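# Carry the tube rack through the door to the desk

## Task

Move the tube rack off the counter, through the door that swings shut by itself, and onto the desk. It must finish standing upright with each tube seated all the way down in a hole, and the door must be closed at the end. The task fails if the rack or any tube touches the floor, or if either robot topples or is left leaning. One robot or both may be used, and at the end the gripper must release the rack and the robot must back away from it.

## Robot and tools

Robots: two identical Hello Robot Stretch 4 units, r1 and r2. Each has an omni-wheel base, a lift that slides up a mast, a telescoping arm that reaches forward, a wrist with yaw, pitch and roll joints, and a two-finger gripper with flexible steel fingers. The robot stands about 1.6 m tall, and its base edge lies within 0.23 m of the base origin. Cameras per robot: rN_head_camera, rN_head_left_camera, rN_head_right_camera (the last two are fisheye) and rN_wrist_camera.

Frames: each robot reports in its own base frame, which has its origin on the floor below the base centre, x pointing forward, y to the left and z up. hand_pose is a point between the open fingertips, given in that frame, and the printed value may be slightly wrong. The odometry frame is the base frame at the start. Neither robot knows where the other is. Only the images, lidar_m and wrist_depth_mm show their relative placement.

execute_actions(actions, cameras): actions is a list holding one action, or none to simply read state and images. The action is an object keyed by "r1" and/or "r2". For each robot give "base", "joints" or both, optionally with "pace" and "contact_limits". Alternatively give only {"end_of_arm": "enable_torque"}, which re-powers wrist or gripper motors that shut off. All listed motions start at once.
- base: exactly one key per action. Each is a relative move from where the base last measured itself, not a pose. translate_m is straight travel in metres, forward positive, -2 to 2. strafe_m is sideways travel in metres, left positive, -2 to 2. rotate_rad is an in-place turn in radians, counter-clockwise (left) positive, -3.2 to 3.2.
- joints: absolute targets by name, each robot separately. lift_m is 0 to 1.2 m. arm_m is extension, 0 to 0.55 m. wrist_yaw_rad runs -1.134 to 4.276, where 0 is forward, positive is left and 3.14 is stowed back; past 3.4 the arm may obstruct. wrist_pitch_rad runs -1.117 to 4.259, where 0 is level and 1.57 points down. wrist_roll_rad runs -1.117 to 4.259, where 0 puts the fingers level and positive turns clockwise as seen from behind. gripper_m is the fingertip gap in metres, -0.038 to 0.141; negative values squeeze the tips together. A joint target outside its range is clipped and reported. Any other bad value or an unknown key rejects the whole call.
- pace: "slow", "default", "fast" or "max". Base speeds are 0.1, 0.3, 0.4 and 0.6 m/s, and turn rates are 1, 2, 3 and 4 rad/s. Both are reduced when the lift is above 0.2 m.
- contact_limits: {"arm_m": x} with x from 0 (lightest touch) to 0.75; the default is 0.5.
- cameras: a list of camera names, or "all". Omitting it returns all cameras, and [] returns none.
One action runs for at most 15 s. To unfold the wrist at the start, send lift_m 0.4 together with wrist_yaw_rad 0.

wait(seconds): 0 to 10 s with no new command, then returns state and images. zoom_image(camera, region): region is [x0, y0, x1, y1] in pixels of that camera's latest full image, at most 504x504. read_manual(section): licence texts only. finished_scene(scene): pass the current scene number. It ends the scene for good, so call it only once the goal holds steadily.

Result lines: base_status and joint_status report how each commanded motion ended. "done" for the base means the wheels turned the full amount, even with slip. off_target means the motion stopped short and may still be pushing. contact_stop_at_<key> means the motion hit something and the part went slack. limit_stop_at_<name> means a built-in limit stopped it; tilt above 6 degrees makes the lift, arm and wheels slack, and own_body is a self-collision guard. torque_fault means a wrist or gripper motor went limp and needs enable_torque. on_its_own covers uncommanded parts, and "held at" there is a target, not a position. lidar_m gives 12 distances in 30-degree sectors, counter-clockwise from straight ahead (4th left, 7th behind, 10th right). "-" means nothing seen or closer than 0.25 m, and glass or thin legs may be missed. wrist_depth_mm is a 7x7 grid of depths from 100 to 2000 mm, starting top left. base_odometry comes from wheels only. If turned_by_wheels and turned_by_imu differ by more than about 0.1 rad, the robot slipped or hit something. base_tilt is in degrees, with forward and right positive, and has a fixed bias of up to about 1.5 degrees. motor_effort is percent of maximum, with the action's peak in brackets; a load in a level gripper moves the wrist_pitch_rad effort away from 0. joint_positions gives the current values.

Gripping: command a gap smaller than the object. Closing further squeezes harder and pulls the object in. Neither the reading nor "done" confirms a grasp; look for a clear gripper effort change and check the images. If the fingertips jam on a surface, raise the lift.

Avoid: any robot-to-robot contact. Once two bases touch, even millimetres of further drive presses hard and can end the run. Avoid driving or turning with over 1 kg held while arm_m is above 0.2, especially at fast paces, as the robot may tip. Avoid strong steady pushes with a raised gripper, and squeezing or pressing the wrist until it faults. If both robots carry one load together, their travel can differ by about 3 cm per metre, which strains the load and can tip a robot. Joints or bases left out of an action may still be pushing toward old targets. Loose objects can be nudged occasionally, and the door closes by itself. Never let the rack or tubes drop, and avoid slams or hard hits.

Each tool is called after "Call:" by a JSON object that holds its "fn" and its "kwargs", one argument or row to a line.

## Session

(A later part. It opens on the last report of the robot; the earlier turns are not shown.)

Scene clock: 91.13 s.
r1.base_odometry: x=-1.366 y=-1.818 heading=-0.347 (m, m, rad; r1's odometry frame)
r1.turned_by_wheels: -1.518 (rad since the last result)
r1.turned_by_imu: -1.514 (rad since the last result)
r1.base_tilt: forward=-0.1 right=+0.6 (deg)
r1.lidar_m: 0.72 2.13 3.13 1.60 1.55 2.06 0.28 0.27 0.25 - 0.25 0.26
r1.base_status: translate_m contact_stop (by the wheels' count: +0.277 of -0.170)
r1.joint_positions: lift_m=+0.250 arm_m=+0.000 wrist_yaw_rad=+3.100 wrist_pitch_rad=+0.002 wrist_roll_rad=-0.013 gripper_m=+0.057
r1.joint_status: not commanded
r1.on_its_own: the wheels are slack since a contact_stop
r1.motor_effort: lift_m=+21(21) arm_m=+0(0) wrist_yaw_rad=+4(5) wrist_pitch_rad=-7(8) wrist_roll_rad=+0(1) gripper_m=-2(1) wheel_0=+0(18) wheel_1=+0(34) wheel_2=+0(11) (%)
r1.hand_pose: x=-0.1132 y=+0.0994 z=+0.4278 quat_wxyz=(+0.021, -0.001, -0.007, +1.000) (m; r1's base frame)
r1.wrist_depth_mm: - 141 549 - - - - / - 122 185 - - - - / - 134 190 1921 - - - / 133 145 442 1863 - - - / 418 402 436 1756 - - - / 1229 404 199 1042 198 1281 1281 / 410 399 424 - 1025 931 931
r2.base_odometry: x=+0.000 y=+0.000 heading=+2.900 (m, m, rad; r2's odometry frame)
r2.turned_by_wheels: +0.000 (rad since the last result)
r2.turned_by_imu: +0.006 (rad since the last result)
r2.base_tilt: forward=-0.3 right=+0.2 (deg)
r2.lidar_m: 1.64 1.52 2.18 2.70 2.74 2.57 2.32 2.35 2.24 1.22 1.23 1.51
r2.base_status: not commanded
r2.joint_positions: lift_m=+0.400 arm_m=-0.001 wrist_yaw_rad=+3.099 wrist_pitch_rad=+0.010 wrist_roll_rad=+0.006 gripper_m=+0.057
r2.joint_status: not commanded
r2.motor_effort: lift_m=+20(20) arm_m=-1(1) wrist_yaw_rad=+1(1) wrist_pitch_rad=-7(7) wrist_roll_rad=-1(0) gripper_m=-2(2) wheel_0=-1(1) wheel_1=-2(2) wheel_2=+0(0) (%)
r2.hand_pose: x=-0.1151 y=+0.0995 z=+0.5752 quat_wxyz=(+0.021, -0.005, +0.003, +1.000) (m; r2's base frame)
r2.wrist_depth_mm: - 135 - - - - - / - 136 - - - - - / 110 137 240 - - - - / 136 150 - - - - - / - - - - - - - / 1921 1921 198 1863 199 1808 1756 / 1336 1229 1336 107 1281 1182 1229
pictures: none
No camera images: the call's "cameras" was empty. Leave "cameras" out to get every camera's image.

The door shoved the slack robot.

Call:
{"fn": "execute_actions", "kwargs": {
  "actions": [],
  "cameras": ["r1_head_camera","r1_head_left_camera","r1_head_right_camera","r2_head_left_camera"]
}}

Scene clock: 92.53 s.
r1.base_odometry: x=-1.344 y=-1.784 heading=-0.394 (m, m, rad; r1's odometry frame)
r1.turned_by_wheels: -0.046 (rad since the last result)
r1.turned_by_imu: -0.047 (rad since the last result)
r1.base_tilt: forward=-0.1 right=+0.6 (deg)
r1.lidar_m: 0.71 2.11 2.98 1.68 1.51 2.03 0.32 0.27 0.25 - 0.25 0.28
r1.base_status: translate_m contact_stop (by the wheels' count: +0.277 of -0.170)
r1.joint_positions: lift_m=+0.250 arm_m=+0.000 wrist_yaw_rad=+3.100 wrist_pitch_rad=+0.002 wrist_roll_rad=-0.013 gripper_m=+0.057
r1.joint_status: not commanded
r1.on_its_own: the wheels are slack since a contact_stop
r1.motor_effort: lift_m=+21(21) arm_m=+0(0) wrist_yaw_rad=+3(5) wrist_pitch_rad=-8(8) wrist_roll_rad=+0(1) gripper_m=-4(1) wheel_0=+0(18) wheel_1=+0(34) wheel_2=+0(11) (%)
r1.hand_pose: x=-0.1132 y=+0.0994 z=+0.4278 quat_wxyz=(+0.021, -0.001, -0.007, +1.000) (m; r1's base frame)
r1.wrist_depth_mm: - 142 768 - - - - / - 122 185 - - - - / - 134 190 - - - - / 133 145 661 - - - - / 397 404 640 - - - - / 394 410 200 1308 198 1308 1255 / 404 402 634 - 1008 946 946
r2.base_odometry: x=+0.000 y=+0.000 heading=+2.900 (m, m, rad; r2's odometry frame)
r2.turned_by_wheels: +0.000 (rad since the last result)
r2.turned_by_imu: +0.001 (rad since the last result)
r2.base_tilt: forward=-0.2 right=+0.3 (deg)
r2.lidar_m: 1.63 1.49 2.18 2.71 2.75 2.56 2.31 2.34 2.20 1.21 1.21 1.50
r2.base_status: not commanded
r2.joint_positions: lift_m=+0.400 arm_m=-0.001 wrist_yaw_rad=+3.099 wrist_pitch_rad=+0.010 wrist_roll_rad=+0.006 gripper_m=+0.057
r2.joint_status: not commanded
r2.motor_effort: lift_m=+20(20) arm_m=-1(1) wrist_yaw_rad=+1(1) wrist_pitch_rad=-7(7) wrist_roll_rad=-1(0) gripper_m=-1(2) wheel_0=-1(1) wheel_1=-2(2) wheel_2=+0(0) (%)
r2.hand_pose: x=-0.1151 y=+0.0995 z=+0.5752 quat_wxyz=(+0.021, -0.005, +0.003, +1.000) (m; r2's base frame)
r2.wrist_depth_mm: - 135 - - - - - / - 136 - - - - - / 110 137 240 - - - - / 136 150 - - - - - / - - - - - - - / 1921 1921 199 1863 199 1756 1708 / 1336 1255 1308 108 1281 1182 1255
pictures: r1_head_camera, r1_head_left_camera, r1_head_right_camera, r2_head_left_camera
Images, in order (width x height): r1_head_camera 420x560, r1_head_left_camera 420x672, r1_head_right_camera 420x672, r2_head_left_camera 420x672.

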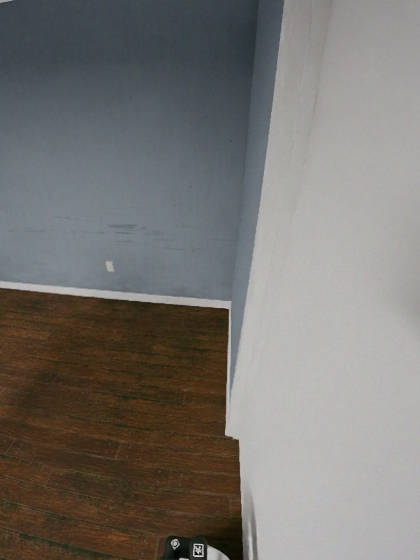

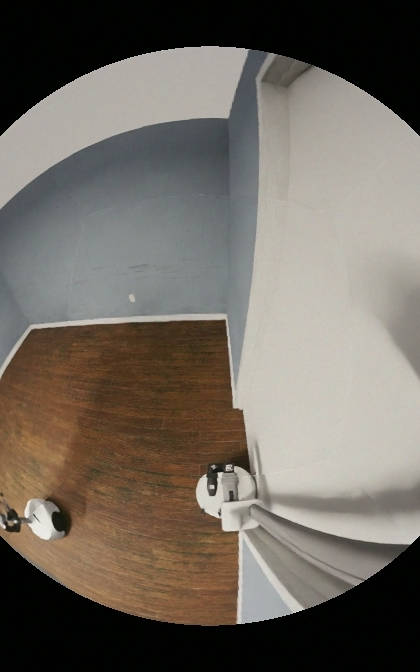

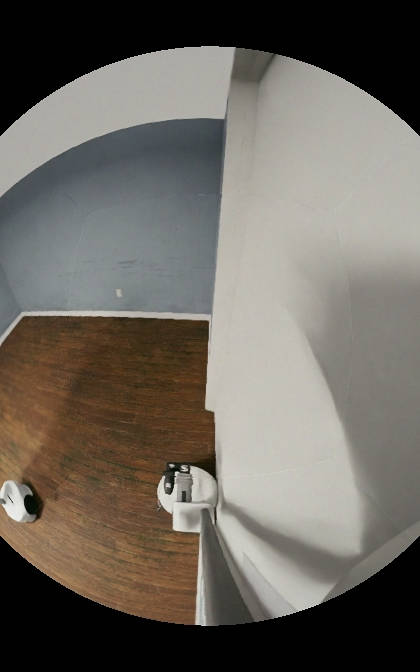

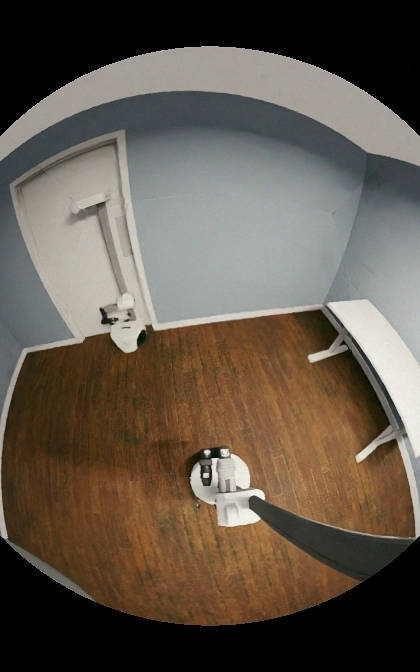

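Call:
{"fn": "execute_actions", "kwargs": {
  "actions": [
    {"r1":{"base":{"strafe_m":0.15}}}
  ],
  "cameras": []
}}

Call:
{"fn": "execute_actions", "kwargs": {
  "actions": [
    {"r1":{"base":{"rotate_rad":1.55}}}
  ],
  "cameras": ["r1_head_left_camera","r1_head_right_camera","r1_head_camera"]
}}

Scene clock: 96.40 s.
r1.base_odometry: x=-1.286 y=-1.646 heading=-0.394 (m, m, rad; r1's odometry frame)
r1.turned_by_wheels: +0.000 (rad since the last result)
r1.turned_by_imu: -0.001 (rad since the last result)
r1.base_tilt: forward=-0.2 right=+0.7 (deg)
r1.lidar_m: 1.18 2.11 2.99 3.78 1.37 2.00 0.87 0.37 0.32 0.30 0.33 0.48
r1.base_status: done
r1.joint_positions: lift_m=+0.250 arm_m=+0.000 wrist_yaw_rad=+3.100 wrist_pitch_rad=+0.002 wrist_roll_rad=-0.013 gripper_m=+0.057
r1.joint_status: not commanded
r1.motor_effort: lift_m=+21(21) arm_m=+0(0) wrist_yaw_rad=+5(4) wrist_pitch_rad=-8(6) wrist_roll_rad=+0(0) gripper_m=-5(4) wheel_0=-1(10) wheel_1=+1(10) wheel_2=-1(1) (%)
r1.hand_pose: x=-0.1132 y=+0.0994 z=+0.4278 quat_wxyz=(+0.021, -0.001, -0.007, +1.000) (m; r1's base frame)
r1.wrist_depth_mm: - 141 1308 - - - - / - 122 185 - - - - / - 134 191 - - - - / 134 144 1138 - - - - / 462 676 1118 - - - - / 459 676 198 1430 198 1308 1281 / 452 585 991 - 1025 931 946
r2.base_odometry: x=+0.000 y=+0.000 heading=+2.900 (m, m, rad; r2's odometry frame)
r2.turned_by_wheels: +0.000 (rad since the last result)
r2.turned_by_imu: +0.001 (rad since the last result)
r2.base_tilt: forward=-0.3 right=+0.4 (deg)
r2.lidar_m: 1.65 1.37 2.17 2.70 2.73 2.57 2.30 2.31 2.20 1.22 1.24 1.50
r2.base_status: not commanded
r2.joint_positions: lift_m=+0.400 arm_m=-0.001 wrist_yaw_rad=+3.099 wrist_pitch_rad=+0.010 wrist_roll_rad=+0.006 gripper_m=+0.057
r2.joint_status: not commanded
r2.motor_effort: lift_m=+20(20) arm_m=-1(1) wrist_yaw_rad=+2(2) wrist_pitch_rad=-7(7) wrist_roll_rad=+0(0) gripper_m=-7(4) wheel_0=-1(1) wheel_1=-2(2) wheel_2=+0(0) (%)
r2.hand_pose: x=-0.1151 y=+0.0995 z=+0.5752 quat_wxyz=(+0.021, -0.005, +0.003, +1.000) (m; r2's base frame)
r2.wrist_depth_mm: - 135 - - - - - / - 136 - - - - - / 110 137 239 - - - - / 136 150 - - - - - / - - - - - - - / 1983 1921 198 1808 199 1756 1708 / 1336 1229 1308 107 1281 1182 1255
pictures: none
No camera images: the call's "cameras" was empty. Leave "cameras" out to get every camera's image.

Scene clock: 98.43 s.
r1.base_odometry: x=-1.286 y=-1.646 heading=+1.156 (m, m, rad; r1's odometry frame)
r1.turned_by_wheels: +1.550 (rad since the last result)
r1.turned_by_imu: +1.535 (rad since the last result)
r1.base_tilt: forward=-0.2 right=+0.6 (deg)
r1.lidar_m: 3.74 1.37 2.00 0.92 0.36 0.32 0.31 0.33 0.46 1.05 2.08 2.91
r1.base_status: done
r1.joint_positions: lift_m=+0.250 arm_m=+0.000 wrist_yaw_rad=+3.100 wrist_pitch_rad=+0.002 wrist_roll_rad=-0.013 gripper_m=+0.057
r1.joint_status: not commanded
r1.motor_effort: lift_m=+21(21) arm_m=+0(0) wrist_yaw_rad=+4(4) wrist_pitch_rad=-8(8) wrist_roll_rad=-1(0) gripper_m=-3(3) wheel_0=-1(7) wheel_1=-2(8) wheel_2=+0(6) (%)
r1.hand_pose: x=-0.1132 y=+0.0994 z=+0.4278 quat_wxyz=(+0.021, -0.001, -0.007, +1.000) (m; r1's base frame)
r1.wrist_depth_mm: - 141 433 433 433 384 347 / - 122 185 436 430 392 347 / - 134 190 439 436 399 351 / 134 145 442 442 436 402 353 / 445 445 445 442 442 402 355 / 449 449 200 445 198 366 357 / 452 445 452 - 449 377 362
r2.base_odometry: x=+0.000 y=+0.000 heading=+2.900 (m, m, rad; r2's odometry frame)
r2.turned_by_wheels: +0.000 (rad since the last result)
r2.turned_by_imu: +0.001 (rad since the last result)
r2.base_tilt: forward=-0.3 right=+0.4 (deg)
r2.lidar_m: 1.64 1.36 2.17 2.72 2.75 2.58 2.31 2.34 2.20 1.19 1.20 1.53
r2.base_status: not commanded
r2.joint_positions: lift_m=+0.400 arm_m=-0.001 wrist_yaw_rad=+3.099 wrist_pitch_rad=+0.010 wrist_roll_rad=+0.006 gripper_m=+0.057
r2.joint_status: not commanded
r2.motor_effort: lift_m=+20(20) arm_m=-1(1) wrist_yaw_rad=+1(2) wrist_pitch_rad=-7(7) wrist_roll_rad=-1(1) gripper_m=-3(2) wheel_0=-1(1) wheel_1=-2(2) wheel_2=+0(0) (%)
r2.hand_pose: x=-0.1151 y=+0.0995 z=+0.5752 quat_wxyz=(+0.021, -0.005, +0.003, +1.000) (m; r2's base frame)
r2.wrist_depth_mm: - 135 - - - - - / - 136 - - - - - / 110 137 239 - - - - / 136 150 - - - - - / - - - - - - - / 1983 1921 198 1863 199 1756 1756 / 1336 1255 1336 107 1281 1182 1255
pictures: r1_head_camera, r1_head_left_camera, r1_head_right_camera
Images, in order (width x height): r1_head_camera 420x560, r1_head_left_camera 420x672, r1_head_right_camera 420x672.

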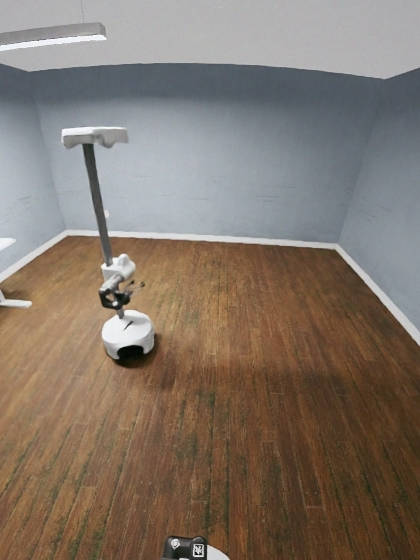

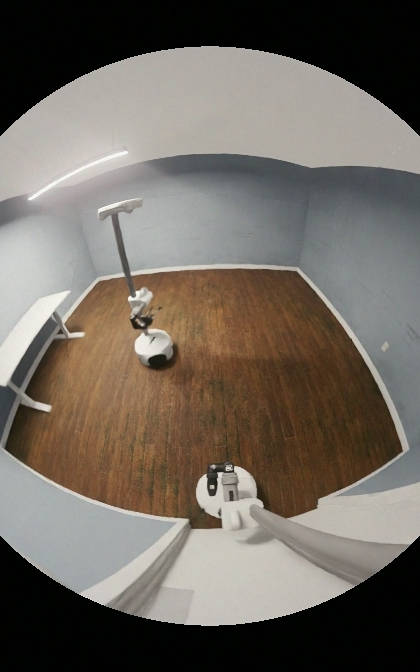

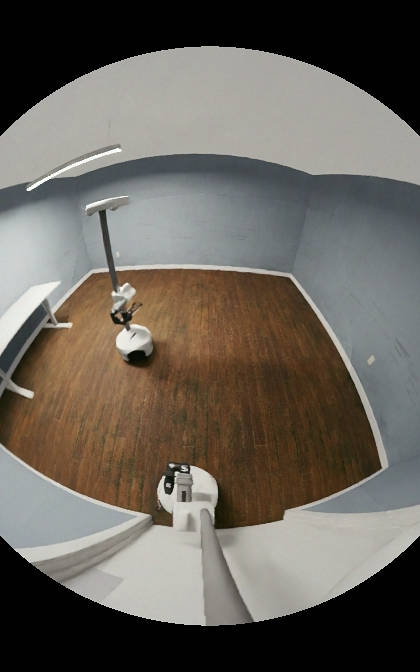

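Call:
{"fn": "execute_actions", "kwargs": {
  "actions": [
    {"r1":{"base":{"strafe_m":-0.1}}}
  ],
  "cameras": []
}}

Call:
{"fn": "execute_actions", "kwargs": {
  "actions": [
    {"r1":{"base":{"translate_m":-0.55},"pace":"slow"}}
  ],
  "cameras": []
}}

Call:
{"fn": "execute_actions", "kwargs": {
  "actions": [
    {"r1":{"base":{"translate_m":-0.45},"pace":"slow"}}
  ],
  "cameras": ["r1_head_left_camera","r1_head_right_camera"]
}}

Scene clock: 102.23 s.
r1.base_odometry: x=-1.195 y=-1.686 heading=+1.156 (m, m, rad; r1's odometry frame)
r1.turned_by_wheels: +0.000 (rad since the last result)
r1.turned_by_imu: -0.002 (rad since the last result)
r1.base_tilt: forward=-0.2 right=+0.6 (deg)
r1.lidar_m: 3.74 1.41 2.12 0.93 0.44 0.32 0.31 0.33 0.46 1.07 1.97 2.75
r1.base_status: done
r1.joint_positions: lift_m=+0.250 arm_m=+0.000 wrist_yaw_rad=+3.100 wrist_pitch_rad=+0.002 wrist_roll_rad=-0.013 gripper_m=+0.057
r1.joint_status: not commanded
r1.motor_effort: lift_m=+21(21) arm_m=+0(0) wrist_yaw_rad=+5(3) wrist_pitch_rad=-9(7) wrist_roll_rad=+1(0) gripper_m=-7(3) wheel_0=-2(8) wheel_1=-3(9) wheel_2=+0(6) (%)
r1.hand_pose: x=-0.1132 y=+0.0994 z=+0.4278 quat_wxyz=(+0.021, -0.001, -0.007, +1.000) (m; r1's base frame)
r1.wrist_depth_mm: - 141 436 436 430 430 402 / - 122 185 436 436 433 407 / - 134 190 439 436 436 410 / 134 144 445 445 442 439 415 / 452 449 449 445 445 442 418 / 452 452 199 449 198 445 421 / 459 455 455 - 449 445 421
r2.base_odometry: x=+0.000 y=+0.000 heading=+2.900 (m, m, rad; r2's odometry frame)
r2.turned_by_wheels: +0.000 (rad since the last result)
r2.turned_by_imu: +0.001 (rad since the last result)
r2.base_tilt: forward=-0.1 right=+0.3 (deg)
r2.lidar_m: 1.64 1.39 1.60 2.69 2.75 2.58 2.32 2.34 2.22 1.20 1.21 1.50
r2.base_status: not commanded
r2.joint_positions: lift_m=+0.400 arm_m=-0.001 wrist_yaw_rad=+3.099 wrist_pitch_rad=+0.010 wrist_roll_rad=+0.006 gripper_m=+0.057
r2.joint_status: not commanded
r2.motor_effort: lift_m=+20(20) arm_m=-1(1) wrist_yaw_rad=+1(0) wrist_pitch_rad=-7(7) wrist_roll_rad=-1(0) gripper_m=-4(5) wheel_0=-1(1) wheel_1=-2(2) wheel_2=+0(0) (%)
r2.hand_pose: x=-0.1151 y=+0.0995 z=+0.5752 quat_wxyz=(+0.021, -0.005, +0.003, +1.000) (m; r2's base frame)
r2.wrist_depth_mm: - 135 - - - - - / - 136 - - - - - / 110 137 239 - - - - / 136 150 - - - - - / - - - - - - - / 1983 1921 198 1863 199 1808 1756 / 1336 1255 1336 107 1281 1182 1255
pictures: none
No camera images: the call's "cameras" was empty. Leave "cameras" out to get every camera's image.

Scene clock: 109.00 s.
r1.base_odometry: x=-1.416 y=-2.189 heading=+1.156 (m, m, rad; r1's odometry frame)
r1.turned_by_wheels: +0.000 (rad since the last result)
r1.turned_by_imu: -0.006 (rad since the last result)
r1.base_tilt: forward=-0.2 right=+0.6 (deg)
r1.lidar_m: 4.29 1.90 0.40 0.68 2.33 0.33 0.25 - 0.25 0.25 0.56 2.75
r1.base_status: done
r1.joint_positions: lift_m=+0.250 arm_m=+0.000 wrist_yaw_rad=+3.100 wrist_pitch_rad=+0.002 wrist_roll_rad=-0.013 gripper_m=+0.057
r1.joint_status: not commanded
r1.motor_effort: lift_m=+21(21) arm_m=+0(0) wrist_yaw_rad=+3(2) wrist_pitch_rad=-7(6) wrist_roll_rad=+1(0) gripper_m=-3(4) wheel_0=-2(17) wheel_1=-14(32) wheel_2=+17(30) (%)
r1.hand_pose: x=-0.1132 y=+0.0994 z=+0.4278 quat_wxyz=(+0.021, -0.001, -0.007, +1.000) (m; r1's base frame)
r1.wrist_depth_mm: - 141 382 449 - - - / - 122 185 445 - - - / - 134 190 452 - - - / 134 145 377 449 - - - / 297 334 377 452 517 - - / 297 334 199 433 198 1308 1281 / 297 322 377 - 1025 931 946
r2.base_odometry: x=+0.000 y=+0.000 heading=+2.900 (m, m, rad; r2's odometry frame)
r2.turned_by_wheels: +0.000 (rad since the last result)
r2.turned_by_imu: +0.003 (rad since the last result)
r2.base_tilt: forward=-0.2 right=+0.4 (deg)
r2.lidar_m: 1.63 1.64 2.20 2.71 2.74 2.58 2.30 2.36 2.22 1.21 1.23 1.52
r2.base_status: not commanded
r2.joint_positions: lift_m=+0.400 arm_m=-0.001 wrist_yaw_rad=+3.099 wrist_pitch_rad=+0.010 wrist_roll_rad=+0.006 gripper_m=+0.057
r2.joint_status: not commanded
r2.motor_effort: lift_m=+20(20) arm_m=-1(1) wrist_yaw_rad=+0(0) wrist_pitch_rad=-8(8) wrist_roll_rad=+0(1) gripper_m=+1(6) wheel_0=-1(1) wheel_1=-2(2) wheel_2=+0(0) (%)
r2.hand_pose: x=-0.1151 y=+0.0995 z=+0.5752 quat_wxyz=(+0.021, -0.005, +0.003, +1.000) (m; r2's base frame)
r2.wrist_depth_mm: - 135 - - - - - / - 136 - - - - - / 110 138 239 - - - - / 136 150 - - - - - / - - - - - - - / 1983 1921 198 1863 199 1756 1708 / 1336 1255 1336 107 1281 1205 1255
pictures: none
No camera images: the call's "cameras" was empty. Leave "cameras" out to get every camera's image.

Scene clock: 114.77 s.
r1.base_odometry: x=-1.598 y=-2.600 heading=+1.156 (m, m, rad; r1's odometry frame)
r1.turned_by_wheels: +0.000 (rad since the last result)
r1.turned_by_imu: +0.001 (rad since the last result)
r1.base_tilt: forward=-0.1 right=+0.6 (deg)
r1.lidar_m: 2.39 0.71 0.87 2.23 2.32 4.13 4.13 0.25 - 0.25 0.30 0.81
r1.base_status: done
r1.joint_positions: lift_m=+0.250 arm_m=+0.000 wrist_yaw_rad=+3.100 wrist_pitch_rad=+0.002 wrist_roll_rad=-0.013 gripper_m=+0.057
r1.joint_status: not commanded
r1.motor_effort: lift_m=+21(21) arm_m=+0(0) wrist_yaw_rad=+3(3) wrist_pitch_rad=-8(7) wrist_roll_rad=+0(0) gripper_m=-4(3) wheel_0=+4(4) wheel_1=-11(17) wheel_2=+13(21) (%)
r1.hand_pose: x=-0.1132 y=+0.0994 z=+0.4278 quat_wxyz=(+0.021, -0.001, -0.007, +1.000) (m; r1's base frame)
r1.wrist_depth_mm: - 141 - - - - - / - 122 186 - - - - / - 134 190 - - - - / 133 145 - - - - - / 324 - - - - - - / 319 1205 199 1397 198 1308 1255 / 319 362 1042 - 1025 931 946
r2.base_odometry: x=+0.000 y=+0.000 heading=+2.900 (m, m, rad; r2's odometry frame)
r2.turned_by_wheels: +0.000 (rad since the last result)
r2.turned_by_imu: +0.002 (rad since the last result)
r2.base_tilt: forward=-0.1 right=+0.3 (deg)
r2.lidar_m: 1.63 1.67 2.20 2.70 2.73 2.58 2.32 2.35 2.21 1.21 1.23 1.50
r2.base_status: not commanded
r2.joint_positions: lift_m=+0.400 arm_m=-0.001 wrist_yaw_rad=+3.099 wrist_pitch_rad=+0.010 wrist_roll_rad=+0.006 gripper_m=+0.057
r2.joint_status: not commanded
r2.motor_effort: lift_m=+20(20) arm_m=-1(1) wrist_yaw_rad=-1(0) wrist_pitch_rad=-7(7) wrist_roll_rad=+0(1) gripper_m=-2(3) wheel_0=-1(1) wheel_1=-2(2) wheel_2=+0(0) (%)
r2.hand_pose: x=-0.1151 y=+0.0995 z=+0.5752 quat_wxyz=(+0.021, -0.005, +0.003, +1.000) (m; r2's base frame)
r2.wrist_depth_mm: - 135 - - - - - / - 136 - - - - - / 110 137 240 - - - - / 136 150 - - - - - / - - - - - - - / 1921 1921 198 1863 199 1756 1756 / 1336 1255 1308 107 1281 1182 1229
pictures: r1_head_left_camera, r1_head_right_camera
Images, in order (width x height): r1_head_left_camera 420x672, r1_head_right_camera 420x672.

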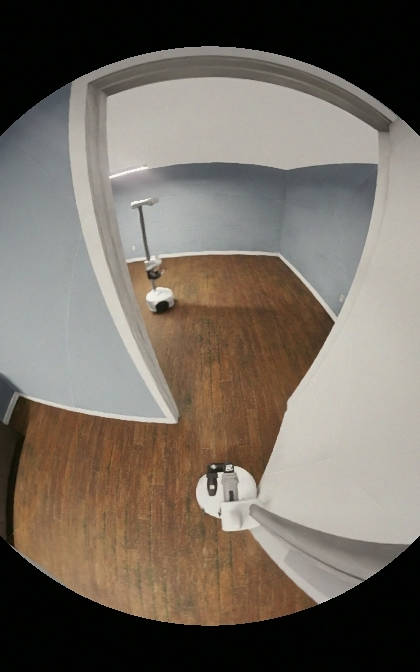

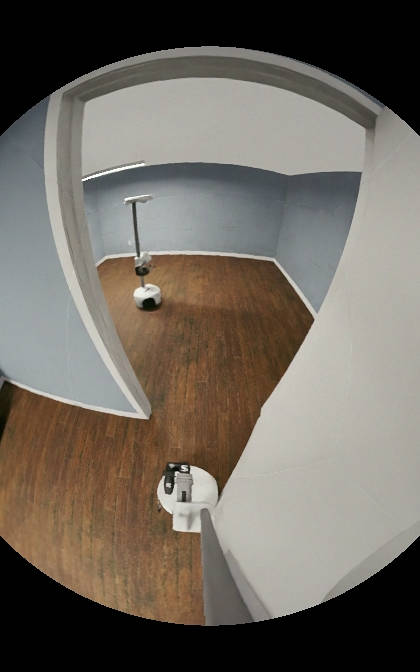

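Call:
{"fn": "execute_actions", "kwargs": {
  "actions": [
    {"r1":{"base":{"strafe_m":-0.24},"pace":"slow"}}
  ],
  "cameras": ["r1_head_left_camera","r1_head_right_camera"]
}}

Scene clock: 120.33 s.
r1.base_odometry: x=-1.379 y=-2.696 heading=+1.156 (m, m, rad; r1's odometry frame)
r1.turned_by_wheels: +0.000 (rad since the last result)
r1.turned_by_imu: -0.003 (rad since the last result)
r1.base_tilt: forward=-0.1 right=+0.6 (deg)
r1.lidar_m: 4.72 0.86 0.86 2.47 2.59 4.17 4.13 0.26 - 0.25 0.25 0.39
r1.base_status: done
r1.joint_positions: lift_m=+0.250 arm_m=+0.000 wrist_yaw_rad=+3.100 wrist_pitch_rad=+0.002 wrist_roll_rad=-0.013 gripper_m=+0.057
r1.joint_status: not commanded
r1.motor_effort: lift_m=+21(21) arm_m=+0(0) wrist_yaw_rad=+3(4) wrist_pitch_rad=-8(7) wrist_roll_rad=+0(2) gripper_m=-4(5) wheel_0=+7(12) wheel_1=-11(16) wheel_2=+2(14) (%)
r1.hand_pose: x=-0.1132 y=+0.0994 z=+0.4278 quat_wxyz=(+0.021, -0.001, -0.007, +1.000) (m; r1's base frame)
r1.wrist_depth_mm: - 141 - - - - - / - 122 185 - - - - / - 134 190 - - - - / 134 145 - - - - - / 368 484 - - - - - / 366 477 199 1430 198 1308 1255 / 359 430 1025 - 1025 931 946
r2.base_odometry: x=+0.000 y=+0.000 heading=+2.900 (m, m, rad; r2's odometry frame)
r2.turned_by_wheels: +0.000 (rad since the last result)
r2.turned_by_imu: +0.002 (rad since the last result)
r2.base_tilt: forward=-0.1 right=+0.4 (deg)
r2.lidar_m: 1.66 1.67 2.19 2.70 2.73 2.56 2.30 2.33 2.20 1.22 1.24 1.53
r2.base_status: not commanded
r2.joint_positions: lift_m=+0.400 arm_m=-0.001 wrist_yaw_rad=+3.099 wrist_pitch_rad=+0.010 wrist_roll_rad=+0.006 gripper_m=+0.057
r2.joint_status: not commanded
r2.motor_effort: lift_m=+20(20) arm_m=-1(1) wrist_yaw_rad=+1(1) wrist_pitch_rad=-7(8) wrist_roll_rad=+0(1) gripper_m=-2(5) wheel_0=-1(1) wheel_1=-2(3) wheel_2=+0(0) (%)
r2.hand_pose: x=-0.1151 y=+0.0995 z=+0.5752 quat_wxyz=(+0.021, -0.005, +0.003, +1.000) (m; r2's base frame)
r2.wrist_depth_mm: - 135 - - - - - / - 136 - - - - - / 110 137 239 - - - - / 136 150 - - - - - / - - - - - - - / 1921 1921 198 1863 199 1756 1708 / 1366 1255 1336 107 1281 1205 1255
pictures: r1_head_left_camera, r1_head_right_camera
Images, in order (width x height): r1_head_left_camera 420x672, r1_head_right_camera 420x672.

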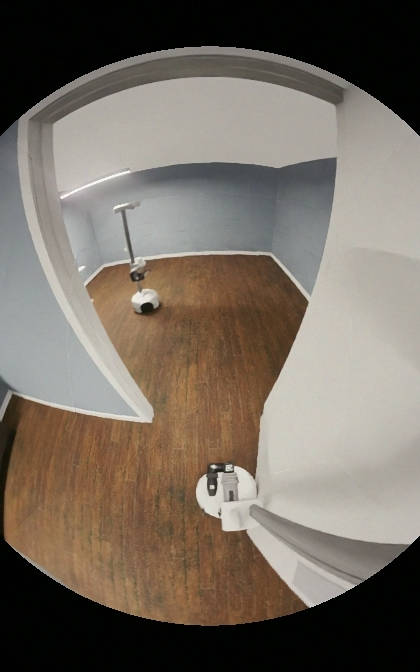

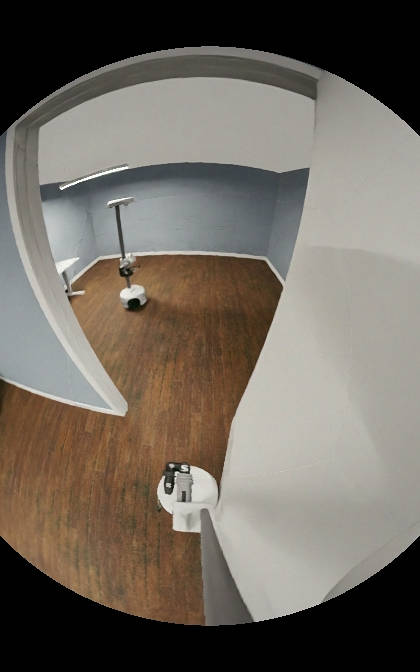

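Call:
{"fn": "execute_actions", "kwargs": {
  "actions": [
    {"r1":{"base":{"translate_m":-0.17},"pace":"slow"}}
  ],
  "cameras": []
}}

Call:
{"fn": "execute_actions", "kwargs": {
  "actions": [
    {"r1":{"base":{"strafe_m":-0.05},"pace":"slow"}}
  ],
  "cameras": ["r1_head_left_camera","r1_head_right_camera"]
}}

Scene clock: 125.73 s.
r1.base_odometry: x=-1.447 y=-2.852 heading=+1.156 (m, m, rad; r1's odometry frame)
r1.turned_by_wheels: +0.000 (rad since the last result)
r1.turned_by_imu: -0.002 (rad since the last result)
r1.base_tilt: forward=-0.1 right=+0.7 (deg)
r1.lidar_m: 4.90 1.00 1.12 2.47 2.56 3.97 3.97 0.25 0.25 - 0.25 0.38
r1.base_status: done
r1.joint_positions: lift_m=+0.250 arm_m=+0.000 wrist_yaw_rad=+3.100 wrist_pitch_rad=+0.002 wrist_roll_rad=-0.013 gripper_m=+0.057
r1.joint_status: not commanded
r1.motor_effort: lift_m=+21(21) arm_m=+0(0) wrist_yaw_rad=+3(4) wrist_pitch_rad=-9(9) wrist_roll_rad=+0(0) gripper_m=-3(5) wheel_0=+1(5) wheel_1=-9(17) wheel_2=+7(17) (%)
r1.hand_pose: x=-0.1132 y=+0.0994 z=+0.4278 quat_wxyz=(+0.021, -0.001, -0.007, +1.000) (m; r1's base frame)
r1.wrist_depth_mm: - 141 - - - - - / - 121 186 - - - - / - 134 190 - - - - / 134 145 - - - - - / - - - - - - - / 1229 1464 199 1397 198 1281 1255 / 917 991 1042 - 1008 931 946
r2.base_odometry: x=+0.000 y=+0.000 heading=+2.900 (m, m, rad; r2's odometry frame)
r2.turned_by_wheels: +0.000 (rad since the last result)
r2.turned_by_imu: +0.002 (rad since the last result)
r2.base_tilt: forward=-0.1 right=+0.4 (deg)
r2.lidar_m: 1.64 1.66 2.19 2.71 2.75 2.58 2.29 2.34 2.23 1.21 1.22 1.53
r2.base_status: not commanded
r2.joint_positions: lift_m=+0.400 arm_m=-0.001 wrist_yaw_rad=+3.099 wrist_pitch_rad=+0.010 wrist_roll_rad=+0.006 gripper_m=+0.057
r2.joint_status: not commanded
r2.motor_effort: lift_m=+20(20) arm_m=-1(1) wrist_yaw_rad=+1(1) wrist_pitch_rad=-7(7) wrist_roll_rad=+0(1) gripper_m=-5(5) wheel_0=-1(1) wheel_1=-2(2) wheel_2=+0(0) (%)
r2.hand_pose: x=-0.1151 y=+0.0995 z=+0.5752 quat_wxyz=(+0.021, -0.005, +0.003, +1.000) (m; r2's base frame)
r2.wrist_depth_mm: - 135 - - - - - / - 136 - - - - - / 110 137 239 - - - - / 136 150 - - - - - / - - - - - - - / 1921 1921 198 1808 200 1756 1708 / 1366 1255 1308 107 1281 1205 1255
pictures: none
No camera images: the call's "cameras" was empty. Leave "cameras" out to get every camera's image.

Scene clock: 127.33 s.
r1.base_odometry: x=-1.402 y=-2.872 heading=+1.156 (m, m, rad; r1's odometry frame)
r1.turned_by_wheels: +0.000 (rad since the last result)
r1.turned_by_imu: -0.001 (rad since the last result)
r1.base_tilt: forward=-0.2 right=+0.6 (deg)
r1.lidar_m: 4.90 1.00 1.11 2.52 2.61 3.99 3.95 0.25 0.25 - 0.25 0.34
r1.base_status: done
r1.joint_positions: lift_m=+0.250 arm_m=+0.000 wrist_yaw_rad=+3.100 wrist_pitch_rad=+0.002 wrist_roll_rad=-0.013 gripper_m=+0.057
r1.joint_status: not commanded
r1.motor_effort: lift_m=+21(21) arm_m=+0(0) wrist_yaw_rad=+3(3) wrist_pitch_rad=-9(9) wrist_roll_rad=+0(0) gripper_m=-3(2) wheel_0=+6(12) wheel_1=-9(15) wheel_2=-1(6) (%)
r1.hand_pose: x=-0.1132 y=+0.0994 z=+0.4278 quat_wxyz=(+0.021, -0.001, -0.007, +1.000) (m; r1's base frame)
r1.wrist_depth_mm: - 141 - - - - - / - 122 185 - - - - / - 134 190 - - - - / 134 145 - - - - - / - - - - - - - / 1229 1430 199 1397 197 1281 1281 / 917 991 1025 - 1025 931 946
r2.base_odometry: x=+0.000 y=+0.000 heading=+2.900 (m, m, rad; r2's odometry frame)
r2.turned_by_wheels: +0.000 (rad since the last result)
r2.turned_by_imu: +0.001 (rad since the last result)
r2.base_tilt: forward=-0.3 right=+0.4 (deg)
r2.lidar_m: 1.65 1.66 2.19 2.71 2.75 2.58 2.31 2.33 2.21 1.20 1.22 1.49
r2.base_status: not commanded
r2.joint_positions: lift_m=+0.400 arm_m=-0.001 wrist_yaw_rad=+3.099 wrist_pitch_rad=+0.010 wrist_roll_rad=+0.006 gripper_m=+0.057
r2.joint_status: not commanded
r2.motor_effort: lift_m=+20(20) arm_m=-1(1) wrist_yaw_rad=-1(2) wrist_pitch_rad=-7(8) wrist_roll_rad=-1(0) gripper_m=-4(2) wheel_0=-1(1) wheel_1=-2(2) wheel_2=+0(0) (%)
r2.hand_pose: x=-0.1151 y=+0.0995 z=+0.5752 quat_wxyz=(+0.021, -0.005, +0.003, +1.000) (m; r2's base frame)
r2.wrist_depth_mm: - 135 - - - - - / - 136 - - - - - / 110 137 239 - - - - / 136 150 - - - - - / - - - - - - - / 1921 1921 198 1863 200 1756 1756 / 1366 1229 1336 107 1281 1182 1229
pictures: r1_head_left_camera, r1_head_right_camera
Images, in order (width x height): r1_head_left_camera 420x672, r1_head_right_camera 420x672.

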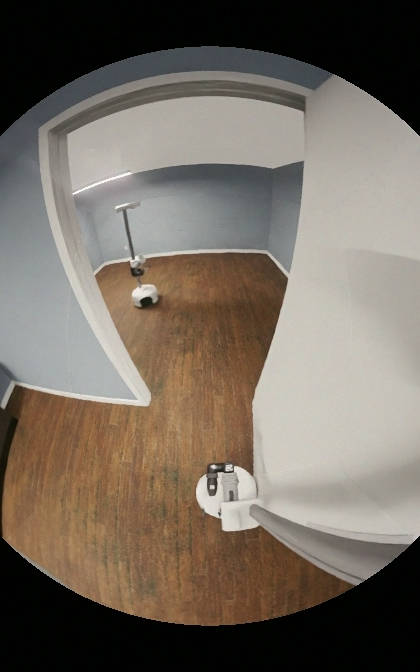

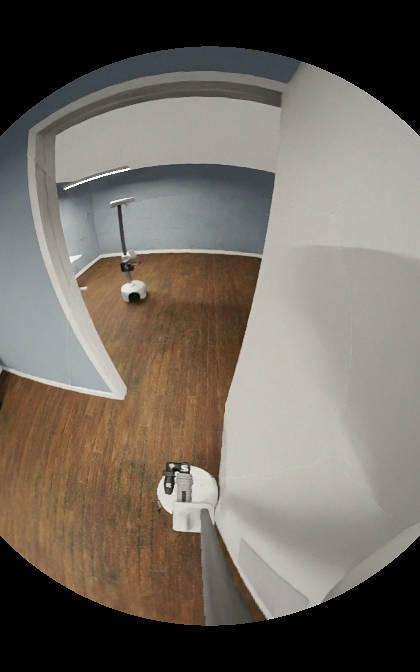

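Call:
{"fn": "execute_actions", "kwargs": {
  "actions": [
    {"r2":{"base":{"rotate_rad":0.25},"joints":{"lift_m":0.25}}}
  ],
  "cameras": []
}}

Call:
{"fn": "execute_actions", "kwargs": {
  "actions": [
    {"r2":{"base":{"strafe_m":0.65},"pace":"fast"}}
  ],
  "cameras": []
}}

Call:
{"fn": "execute_actions", "kwargs": {
  "actions": [
    {"r2":{"base":{"translate_m":0.8},"pace":"fast"}}
  ],
  "cameras": ["r2_head_camera","r2_head_left_camera"]
}}

Scene clock: 131.87 s.
r1.base_odometry: x=-1.402 y=-2.872 heading=+1.156 (m, m, rad; r1's odometry frame)
r1.turned_by_wheels: +0.000 (rad since the last result)
r1.turned_by_imu: -0.002 (rad since the last result)
r1.base_tilt: forward=-0.2 right=+0.6 (deg)
r1.lidar_m: 4.91 1.02 1.12 2.52 2.64 3.99 3.94 0.26 0.25 - 0.25 0.33
r1.base_status: not commanded
r1.joint_positions: lift_m=+0.250 arm_m=+0.000 wrist_yaw_rad=+3.100 wrist_pitch_rad=+0.002 wrist_roll_rad=-0.013 gripper_m=+0.057
r1.joint_status: not commanded
r1.motor_effort: lift_m=+21(21) arm_m=+0(0) wrist_yaw_rad=+3(4) wrist_pitch_rad=-8(7) wrist_roll_rad=+0(1) gripper_m=-5(4) wheel_0=+6(6) wheel_1=-9(9) wheel_2=-1(1) (%)
r1.hand_pose: x=-0.1132 y=+0.0994 z=+0.4278 quat_wxyz=(+0.021, -0.001, -0.007, +1.000) (m; r1's base frame)
r1.wrist_depth_mm: - 141 - - - - - / - 122 185 - - - - / - 134 190 - - - - / 134 145 - - - - - / - - - - - - - / 1205 1499 199 1397 198 1308 1255 / 931 976 1025 - 1008 931 960
r2.base_odometry: x=+0.000 y=+0.000 heading=-3.134 (m, m, rad; r2's odometry frame)
r2.turned_by_wheels: +0.249 (rad since the last result)
r2.turned_by_imu: +0.257 (rad since the last result)
r2.base_tilt: forward=-0.3 right=+0.2 (deg)
r2.lidar_m: 1.64 2.19 2.67 2.71 2.93 2.37 2.32 2.52 1.24 1.22 1.32 1.69
r2.base_status: done
r2.joint_positions: lift_m=+0.250 arm_m=-0.001 wrist_yaw_rad=+3.100 wrist_pitch_rad=+0.010 wrist_roll_rad=+0.006 gripper_m=+0.057
r2.joint_status: all done
r2.motor_effort: lift_m=+13(19) arm_m=-1(1) wrist_yaw_rad=+0(1) wrist_pitch_rad=-7(7) wrist_roll_rad=-1(0) gripper_m=-3(2) wheel_0=-3(6) wheel_1=-4(8) wheel_2=-2(6) (%)
r2.hand_pose: x=-0.1151 y=+0.0995 z=+0.4258 quat_wxyz=(+0.021, -0.005, +0.003, +1.000) (m; r2's base frame)
r2.wrist_depth_mm: - 135 - - - - - / - 136 - - - - - / 110 137 239 - - - - / 136 150 - - - - - / - - - - - - - / 1464 1430 198 1397 199 1366 1336 / 1042 960 1025 107 991 917 946
pictures: none
No camera images: the call's "cameras" was empty. Leave "cameras" out to get every camera's image.

Scene clock: 134.63 s.
r1.base_odometry: x=-1.402 y=-2.872 heading=+1.156 (m, m, rad; r1's odometry frame)
r1.turned_by_wheels: +0.000 (rad since the last result)
r1.turned_by_imu: -0.001 (rad since the last result)
r1.base_tilt: forward=-0.1 right=+0.6 (deg)
r1.lidar_m: 2.48 1.02 1.10 2.52 2.64 3.99 3.95 0.27 0.25 - 0.25 0.33
r1.base_status: not commanded
r1.joint_positions: lift_m=+0.250 arm_m=+0.000 wrist_yaw_rad=+3.100 wrist_pitch_rad=+0.002 wrist_roll_rad=-0.013 gripper_m=+0.057
r1.joint_status: not commanded
r1.motor_effort: lift_m=+21(21) arm_m=+0(0) wrist_yaw_rad=+3(3) wrist_pitch_rad=-8(7) wrist_roll_rad=+0(1) gripper_m=-5(3) wheel_0=+6(6) wheel_1=-9(9) wheel_2=-1(1) (%)
r1.hand_pose: x=-0.1132 y=+0.0994 z=+0.4278 quat_wxyz=(+0.021, -0.001, -0.007, +1.000) (m; r1's base frame)
r1.wrist_depth_mm: - 141 - - - - - / - 122 185 - - - - / - 134 190 - - - - / 134 144 - - - - - / - - - - - - - / 1205 1464 199 1397 198 1308 1281 / 931 991 1042 - 1025 931 946
r2.base_odometry: x=+0.005 y=-0.650 heading=-3.134 (m, m, rad; r2's odometry frame)
r2.turned_by_wheels: +0.000 (rad since the last result)
r2.turned_by_imu: +0.001 (rad since the last result)
r2.base_tilt: forward=-0.2 right=+0.4 (deg)
r2.lidar_m: 1.74 1.88 2.07 2.05 2.23 2.31 2.25 2.41 1.90 1.86 2.01 1.75
r2.base_status: done
r2.joint_positions: lift_m=+0.250 arm_m=-0.001 wrist_yaw_rad=+3.100 wrist_pitch_rad=+0.010 wrist_roll_rad=+0.006 gripper_m=+0.057
r2.joint_status: not commanded
r2.motor_effort: lift_m=+14(14) arm_m=-1(1) wrist_yaw_rad=-1(1) wrist_pitch_rad=-7(7) wrist_roll_rad=-1(0) gripper_m=-1(0) wheel_0=+0(15) wheel_1=+0(13) wheel_2=-1(5) (%)
r2.hand_pose: x=-0.1151 y=+0.0994 z=+0.4257 quat_wxyz=(+0.021, -0.005, +0.003, +1.000) (m; r2's base frame)
r2.wrist_depth_mm: - 135 - - - - - / - 136 - - - - - / 110 137 239 - - - - / 136 150 - - - - - / - - - - - - - / 1499 1499 198 1397 199 1366 1336 / 1025 960 1008 107 976 917 946
pictures: none
No camera images: the call's "cameras" was empty. Leave "cameras" out to get every camera's image.

Scene clock: 138.00 s.
r1.base_odometry: x=-1.402 y=-2.872 heading=+1.156 (m, m, rad; r1's odometry frame)
r1.turned_by_wheels: +0.000 (rad since the last result)
r1.turned_by_imu: -0.001 (rad since the last result)
r1.base_tilt: forward=-0.1 right=+0.7 (deg)
r1.lidar_m: 1.67 1.00 1.11 2.52 2.62 4.00 3.96 0.25 0.25 - 0.25 0.33
r1.base_status: not commanded
r1.joint_positions: lift_m=+0.250 arm_m=+0.000 wrist_yaw_rad=+3.100 wrist_pitch_rad=+0.002 wrist_roll_rad=-0.013 gripper_m=+0.057
r1.joint_status: not commanded
r1.motor_effort: lift_m=+21(21) arm_m=+0(0) wrist_yaw_rad=+4(3) wrist_pitch_rad=-6(9) wrist_roll_rad=+0(0) gripper_m=-1(4) wheel_0=+6(6) wheel_1=-9(9) wheel_2=-1(1) (%)
r1.hand_pose: x=-0.1132 y=+0.0994 z=+0.4278 quat_wxyz=(+0.021, -0.001, -0.007, +1.000) (m; r1's base frame)
r1.wrist_depth_mm: - 141 - - - - - / - 122 185 - - - - / - 134 190 - - - - / 134 145 - - - - - / - - - - - - - / 1229 1464 199 1397 198 1281 1308 / 931 976 1008 - 1008 931 931
r2.base_odometry: x=-0.795 y=-0.656 heading=-3.134 (m, m, rad; r2's odometry frame)
r2.turned_by_wheels: +0.000 (rad since the last result)
r2.turned_by_imu: -0.001 (rad since the last result)
r2.base_tilt: forward=-0.2 right=+0.2 (deg)
r2.lidar_m: 1.66 1.16 1.52 1.95 2.15 3.11 3.07 3.26 1.98 1.92 1.21 0.97
r2.base_status: done
r2.joint_positions: lift_m=+0.250 arm_m=-0.001 wrist_yaw_rad=+3.100 wrist_pitch_rad=+0.010 wrist_roll_rad=+0.006 gripper_m=+0.057
r2.joint_status: not commanded
r2.motor_effort: lift_m=+14(14) arm_m=-1(1) wrist_yaw_rad=-2(1) wrist_pitch_rad=-7(7) wrist_roll_rad=+0(1) gripper_m=-6(5) wheel_0=+1(7) wheel_1=+1(8) wheel_2=+1(10) (%)
r2.hand_pose: x=-0.1151 y=+0.0994 z=+0.4257 quat_wxyz=(+0.021, -0.005, +0.003, +1.000) (m; r2's base frame)
r2.wrist_depth_mm: - 135 - - - - - / - 136 - - - - - / 110 137 239 - - - - / 136 150 - - - - - / - - - - - - - / 1499 1430 198 1430 199 1366 1308 / 1042 960 1008 107 976 917 946
pictures: r2_head_camera, r2_head_left_camera
Images, in order (width x height): r2_head_camera 420x560, r2_head_left_camera 420x672.

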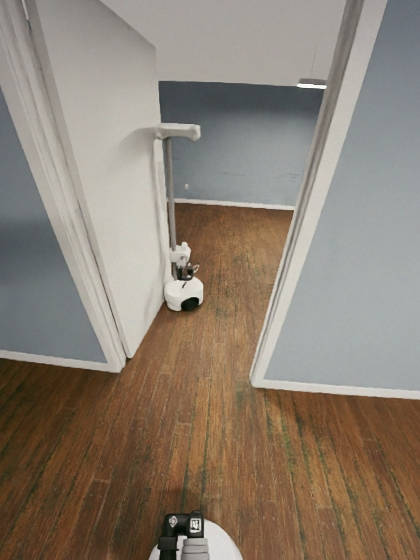

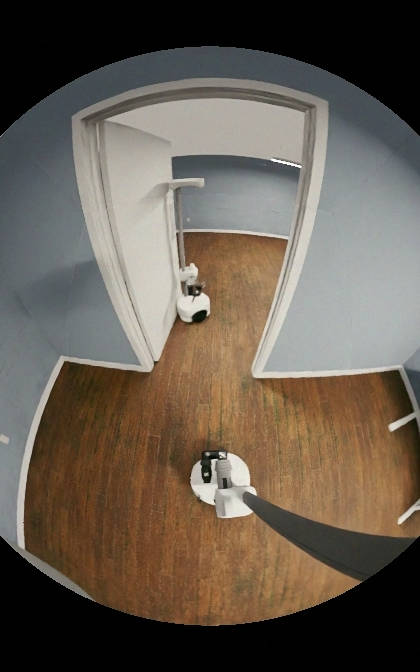

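Call:
{"fn": "execute_actions", "kwargs": {
  "actions": [
    {"r2":{"base":{"rotate_rad":-0.11}}}
  ],
  "cameras": []
}}

Call:
{"fn": "execute_actions", "kwargs": {
  "actions": [
    {"r2":{"base":{"strafe_m":0.1}}}
  ],
  "cameras": []
}}

Call:
{"fn": "execute_actions", "kwargs": {
  "actions": [
    {"r2":{"base":{"translate_m":0.9}}}
  ],
  "cameras": ["r2_head_camera","r2_head_left_camera","r1_head_left_camera"]
}}

Scene clock: 143.97 s.
r1.base_odometry: x=-1.402 y=-2.872 heading=+1.156 (m, m, rad; r1's odometry frame)
r1.turned_by_wheels: +0.000 (rad since the last result)
r1.turned_by_imu: -0.002 (rad since the last result)
r1.base_tilt: forward=-0.2 right=+0.6 (deg)
r1.lidar_m: 1.65 1.02 1.12 2.51 2.64 3.99 3.95 0.26 0.25 - 0.25 0.34
r1.base_status: not commanded
r1.joint_positions: lift_m=+0.250 arm_m=+0.000 wrist_yaw_rad=+3.100 wrist_pitch_rad=+0.002 wrist_roll_rad=-0.013 gripper_m=+0.057
r1.joint_status: not commanded
r1.motor_effort: lift_m=+21(21) arm_m=+0(0) wrist_yaw_rad=+3(4) wrist_pitch_rad=-9(9) wrist_roll_rad=+0(0) gripper_m=-2(4) wheel_0=+6(6) wheel_1=-9(9) wheel_2=-2(1) (%)
r1.hand_pose: x=-0.1132 y=+0.0994 z=+0.4278 quat_wxyz=(+0.021, -0.001, -0.007, +1.000) (m; r1's base frame)
r1.wrist_depth_mm: - 141 - - - - - / - 122 185 - - - - / - 134 190 - - - - / 134 145 - - - - - / - - - - - - - / 1229 1464 199 1397 198 1308 1281 / 917 991 1025 - 1008 946 960
r2.base_odometry: x=-0.795 y=-0.656 heading=+3.039 (m, m, rad; r2's odometry frame)
r2.turned_by_wheels: -0.110 (rad since the last result)
r2.turned_by_imu: -0.111 (rad since the last result)
r2.base_tilt: forward=-0.3 right=+0.4 (deg)
r2.lidar_m: 1.64 1.13 1.32 1.94 2.04 2.79 3.08 3.19 2.05 1.94 1.34 0.96
r2.base_status: done
r2.joint_positions: lift_m=+0.250 arm_m=-0.001 wrist_yaw_rad=+3.100 wrist_pitch_rad=+0.010 wrist_roll_rad=+0.006 gripper_m=+0.057
r2.joint_status: not commanded
r2.motor_effort: lift_m=+14(14) arm_m=-1(1) wrist_yaw_rad=-1(0) wrist_pitch_rad=-7(7) wrist_roll_rad=+0(0) gripper_m=-2(4) wheel_0=+1(3) wheel_1=+4(9) wheel_2=+1(6) (%)
r2.hand_pose: x=-0.1151 y=+0.0994 z=+0.4257 quat_wxyz=(+0.021, -0.005, +0.003, +1.000) (m; r2's base frame)
r2.wrist_depth_mm: - 135 - - - - - / - 136 - - - - - / 110 137 239 - - - - / 136 150 - - - - - / - - - - - - - / 1499 1464 198 1430 199 1366 1336 / 1042 946 1008 107 976 917 960
pictures: none
No camera images: the call's "cameras" was empty. Leave "cameras" out to get every camera's image.

Scene clock: 145.43 s.
r1.base_odometry: x=-1.402 y=-2.872 heading=+1.156 (m, m, rad; r1's odometry frame)
r1.turned_by_wheels: +0.000 (rad since the last result)
r1.turned_by_imu: -0.001 (rad since the last result)
r1.base_tilt: forward=-0.2 right=+0.6 (deg)
r1.lidar_m: 1.64 1.02 1.13 2.52 2.64 3.99 3.94 0.25 0.25 - 0.25 0.32
r1.base_status: not commanded
r1.joint_positions: lift_m=+0.250 arm_m=+0.000 wrist_yaw_rad=+3.100 wrist_pitch_rad=+0.002 wrist_roll_rad=-0.013 gripper_m=+0.057
r1.joint_status: not commanded
r1.motor_effort: lift_m=+21(21) arm_m=+0(0) wrist_yaw_rad=+4(4) wrist_pitch_rad=-7(9) wrist_roll_rad=+1(1) gripper_m=-3(3) wheel_0=+6(6) wheel_1=-9(9) wheel_2=-1(1) (%)
r1.hand_pose: x=-0.1132 y=+0.0994 z=+0.4278 quat_wxyz=(+0.021, -0.001, -0.007, +1.000) (m; r1's base frame)
r1.wrist_depth_mm: - 142 - - - - - / - 122 185 - - - - / - 134 190 - - - - / 134 145 - - - - - / - - - - - - - / 1229 1430 200 1397 198 1281 1281 / 917 1008 1025 - 1025 946 931
r2.base_odometry: x=-0.805 y=-0.755 heading=+3.040 (m, m, rad; r2's odometry frame)
r2.turned_by_wheels: +0.000 (rad since the last result)
r2.turned_by_imu: +0.001 (rad since the last result)
r2.base_tilt: forward=-0.3 right=+0.2 (deg)
r2.lidar_m: 1.63 1.09 1.31 1.85 1.97 2.66 3.09 3.17 2.17 2.01 1.34 0.99
r2.base_status: done
r2.joint_positions: lift_m=+0.250 arm_m=-0.001 wrist_yaw_rad=+3.100 wrist_pitch_rad=+0.010 wrist_roll_rad=+0.006 gripper_m=+0.057
r2.joint_status: not commanded
r2.motor_effort: lift_m=+14(14) arm_m=-1(1) wrist_yaw_rad=+0(1) wrist_pitch_rad=-7(7) wrist_roll_rad=-1(0) gripper_m=-3(4) wheel_0=+1(8) wheel_1=+1(10) wheel_2=+0(1) (%)
r2.hand_pose: x=-0.1151 y=+0.0994 z=+0.4257 quat_wxyz=(+0.021, -0.005, +0.003, +1.000) (m; r2's base frame)
r2.wrist_depth_mm: - 135 - - - - - / - 136 - - - - - / 110 137 239 - - - - / 136 150 - - - - - / - - - - - - - / 1499 1464 198 1430 200 1366 1336 / 1042 960 1008 107 991 904 946
pictures: none
No camera images: the call's "cameras" was empty. Leave "cameras" out to get every camera's image.

Scene clock: 149.90 s.
r1.base_odometry: x=-1.402 y=-2.872 heading=+1.156 (m, m, rad; r1's odometry frame)
r1.turned_by_wheels: +0.000 (rad since the last result)
r1.turned_by_imu: -0.002 (rad since the last result)
r1.base_tilt: forward=-0.2 right=+0.6 (deg)
r1.lidar_m: 0.77 0.78 1.12 2.52 2.64 4.01 3.94 0.25 0.25 - 0.25 0.35
r1.base_status: not commanded
r1.joint_positions: lift_m=+0.250 arm_m=+0.000 wrist_yaw_rad=+3.100 wrist_pitch_rad=+0.002 wrist_roll_rad=-0.013 gripper_m=+0.057
r1.joint_status: not commanded
r1.motor_effort: lift_m=+21(21) arm_m=+0(0) wrist_yaw_rad=+3(5) wrist_pitch_rad=-8(8) wrist_roll_rad=+0(0) gripper_m=-2(4) wheel_0=+6(6) wheel_1=-9(9) wheel_2=-1(1) (%)
r1.hand_pose: x=-0.1132 y=+0.0994 z=+0.4278 quat_wxyz=(+0.021, -0.001, -0.007, +1.000) (m; r1's base frame)
r1.wrist_depth_mm: - 141 - - - - - / - 122 185 - - - - / - 134 190 - - - - / 133 145 - - - - - / - - - - - - - / 1229 1464 200 1397 198 1281 1255 / 917 991 1025 - 1008 931 946
r2.base_odometry: x=-1.701 y=-0.664 heading=+3.040 (m, m, rad; r2's odometry frame)
r2.turned_by_wheels: +0.000 (rad since the last result)
r2.turned_by_imu: -0.001 (rad since the last result)
r2.base_tilt: forward=-0.1 right=+0.4 (deg)
r2.lidar_m: 0.76 0.73 0.57 0.60 1.95 2.69 4.09 4.08 2.12 0.37 0.39 3.15
r2.base_status: done
r2.joint_positions: lift_m=+0.250 arm_m=-0.001 wrist_yaw_rad=+3.100 wrist_pitch_rad=+0.010 wrist_roll_rad=+0.006 gripper_m=+0.057
r2.joint_status: not commanded
r2.motor_effort: lift_m=+14(14) arm_m=-1(1) wrist_yaw_rad=+1(0) wrist_pitch_rad=-7(8) wrist_roll_rad=-1(0) gripper_m=-2(1) wheel_0=+0(6) wheel_1=+3(8) wheel_2=+0(13) (%)
r2.hand_pose: x=-0.1151 y=+0.0994 z=+0.4257 quat_wxyz=(+0.021, -0.005, +0.003, +1.000) (m; r2's base frame)
r2.wrist_depth_mm: - 135 - - - - - / - 136 - - - - - / 110 137 239 - - - - / 136 150 - - - - - / - - - - - - - / 1499 1464 198 1397 198 1366 1308 / 1025 946 1008 107 976 917 960
pictures: r1_head_left_camera, r2_head_camera, r2_head_left_camera
Images, in order (width x height): r1_head_left_camera 420x672, r2_head_camera 420x560, r2_head_left_camera 420x672.

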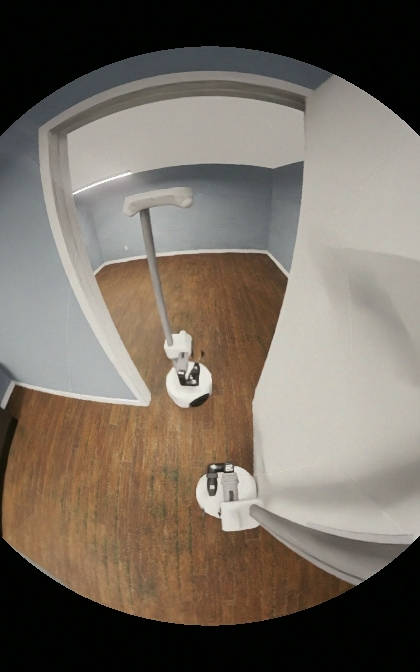

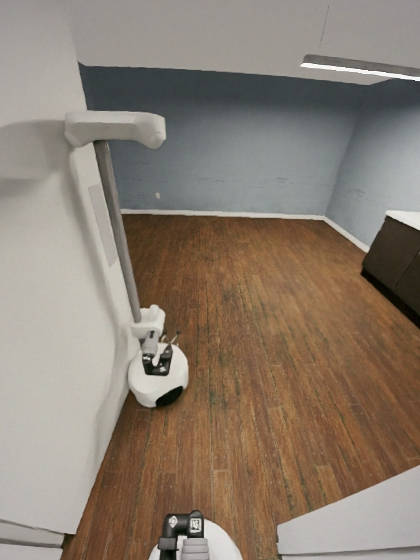

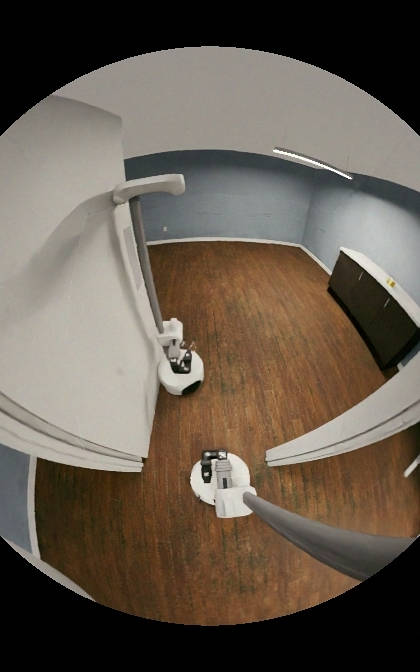

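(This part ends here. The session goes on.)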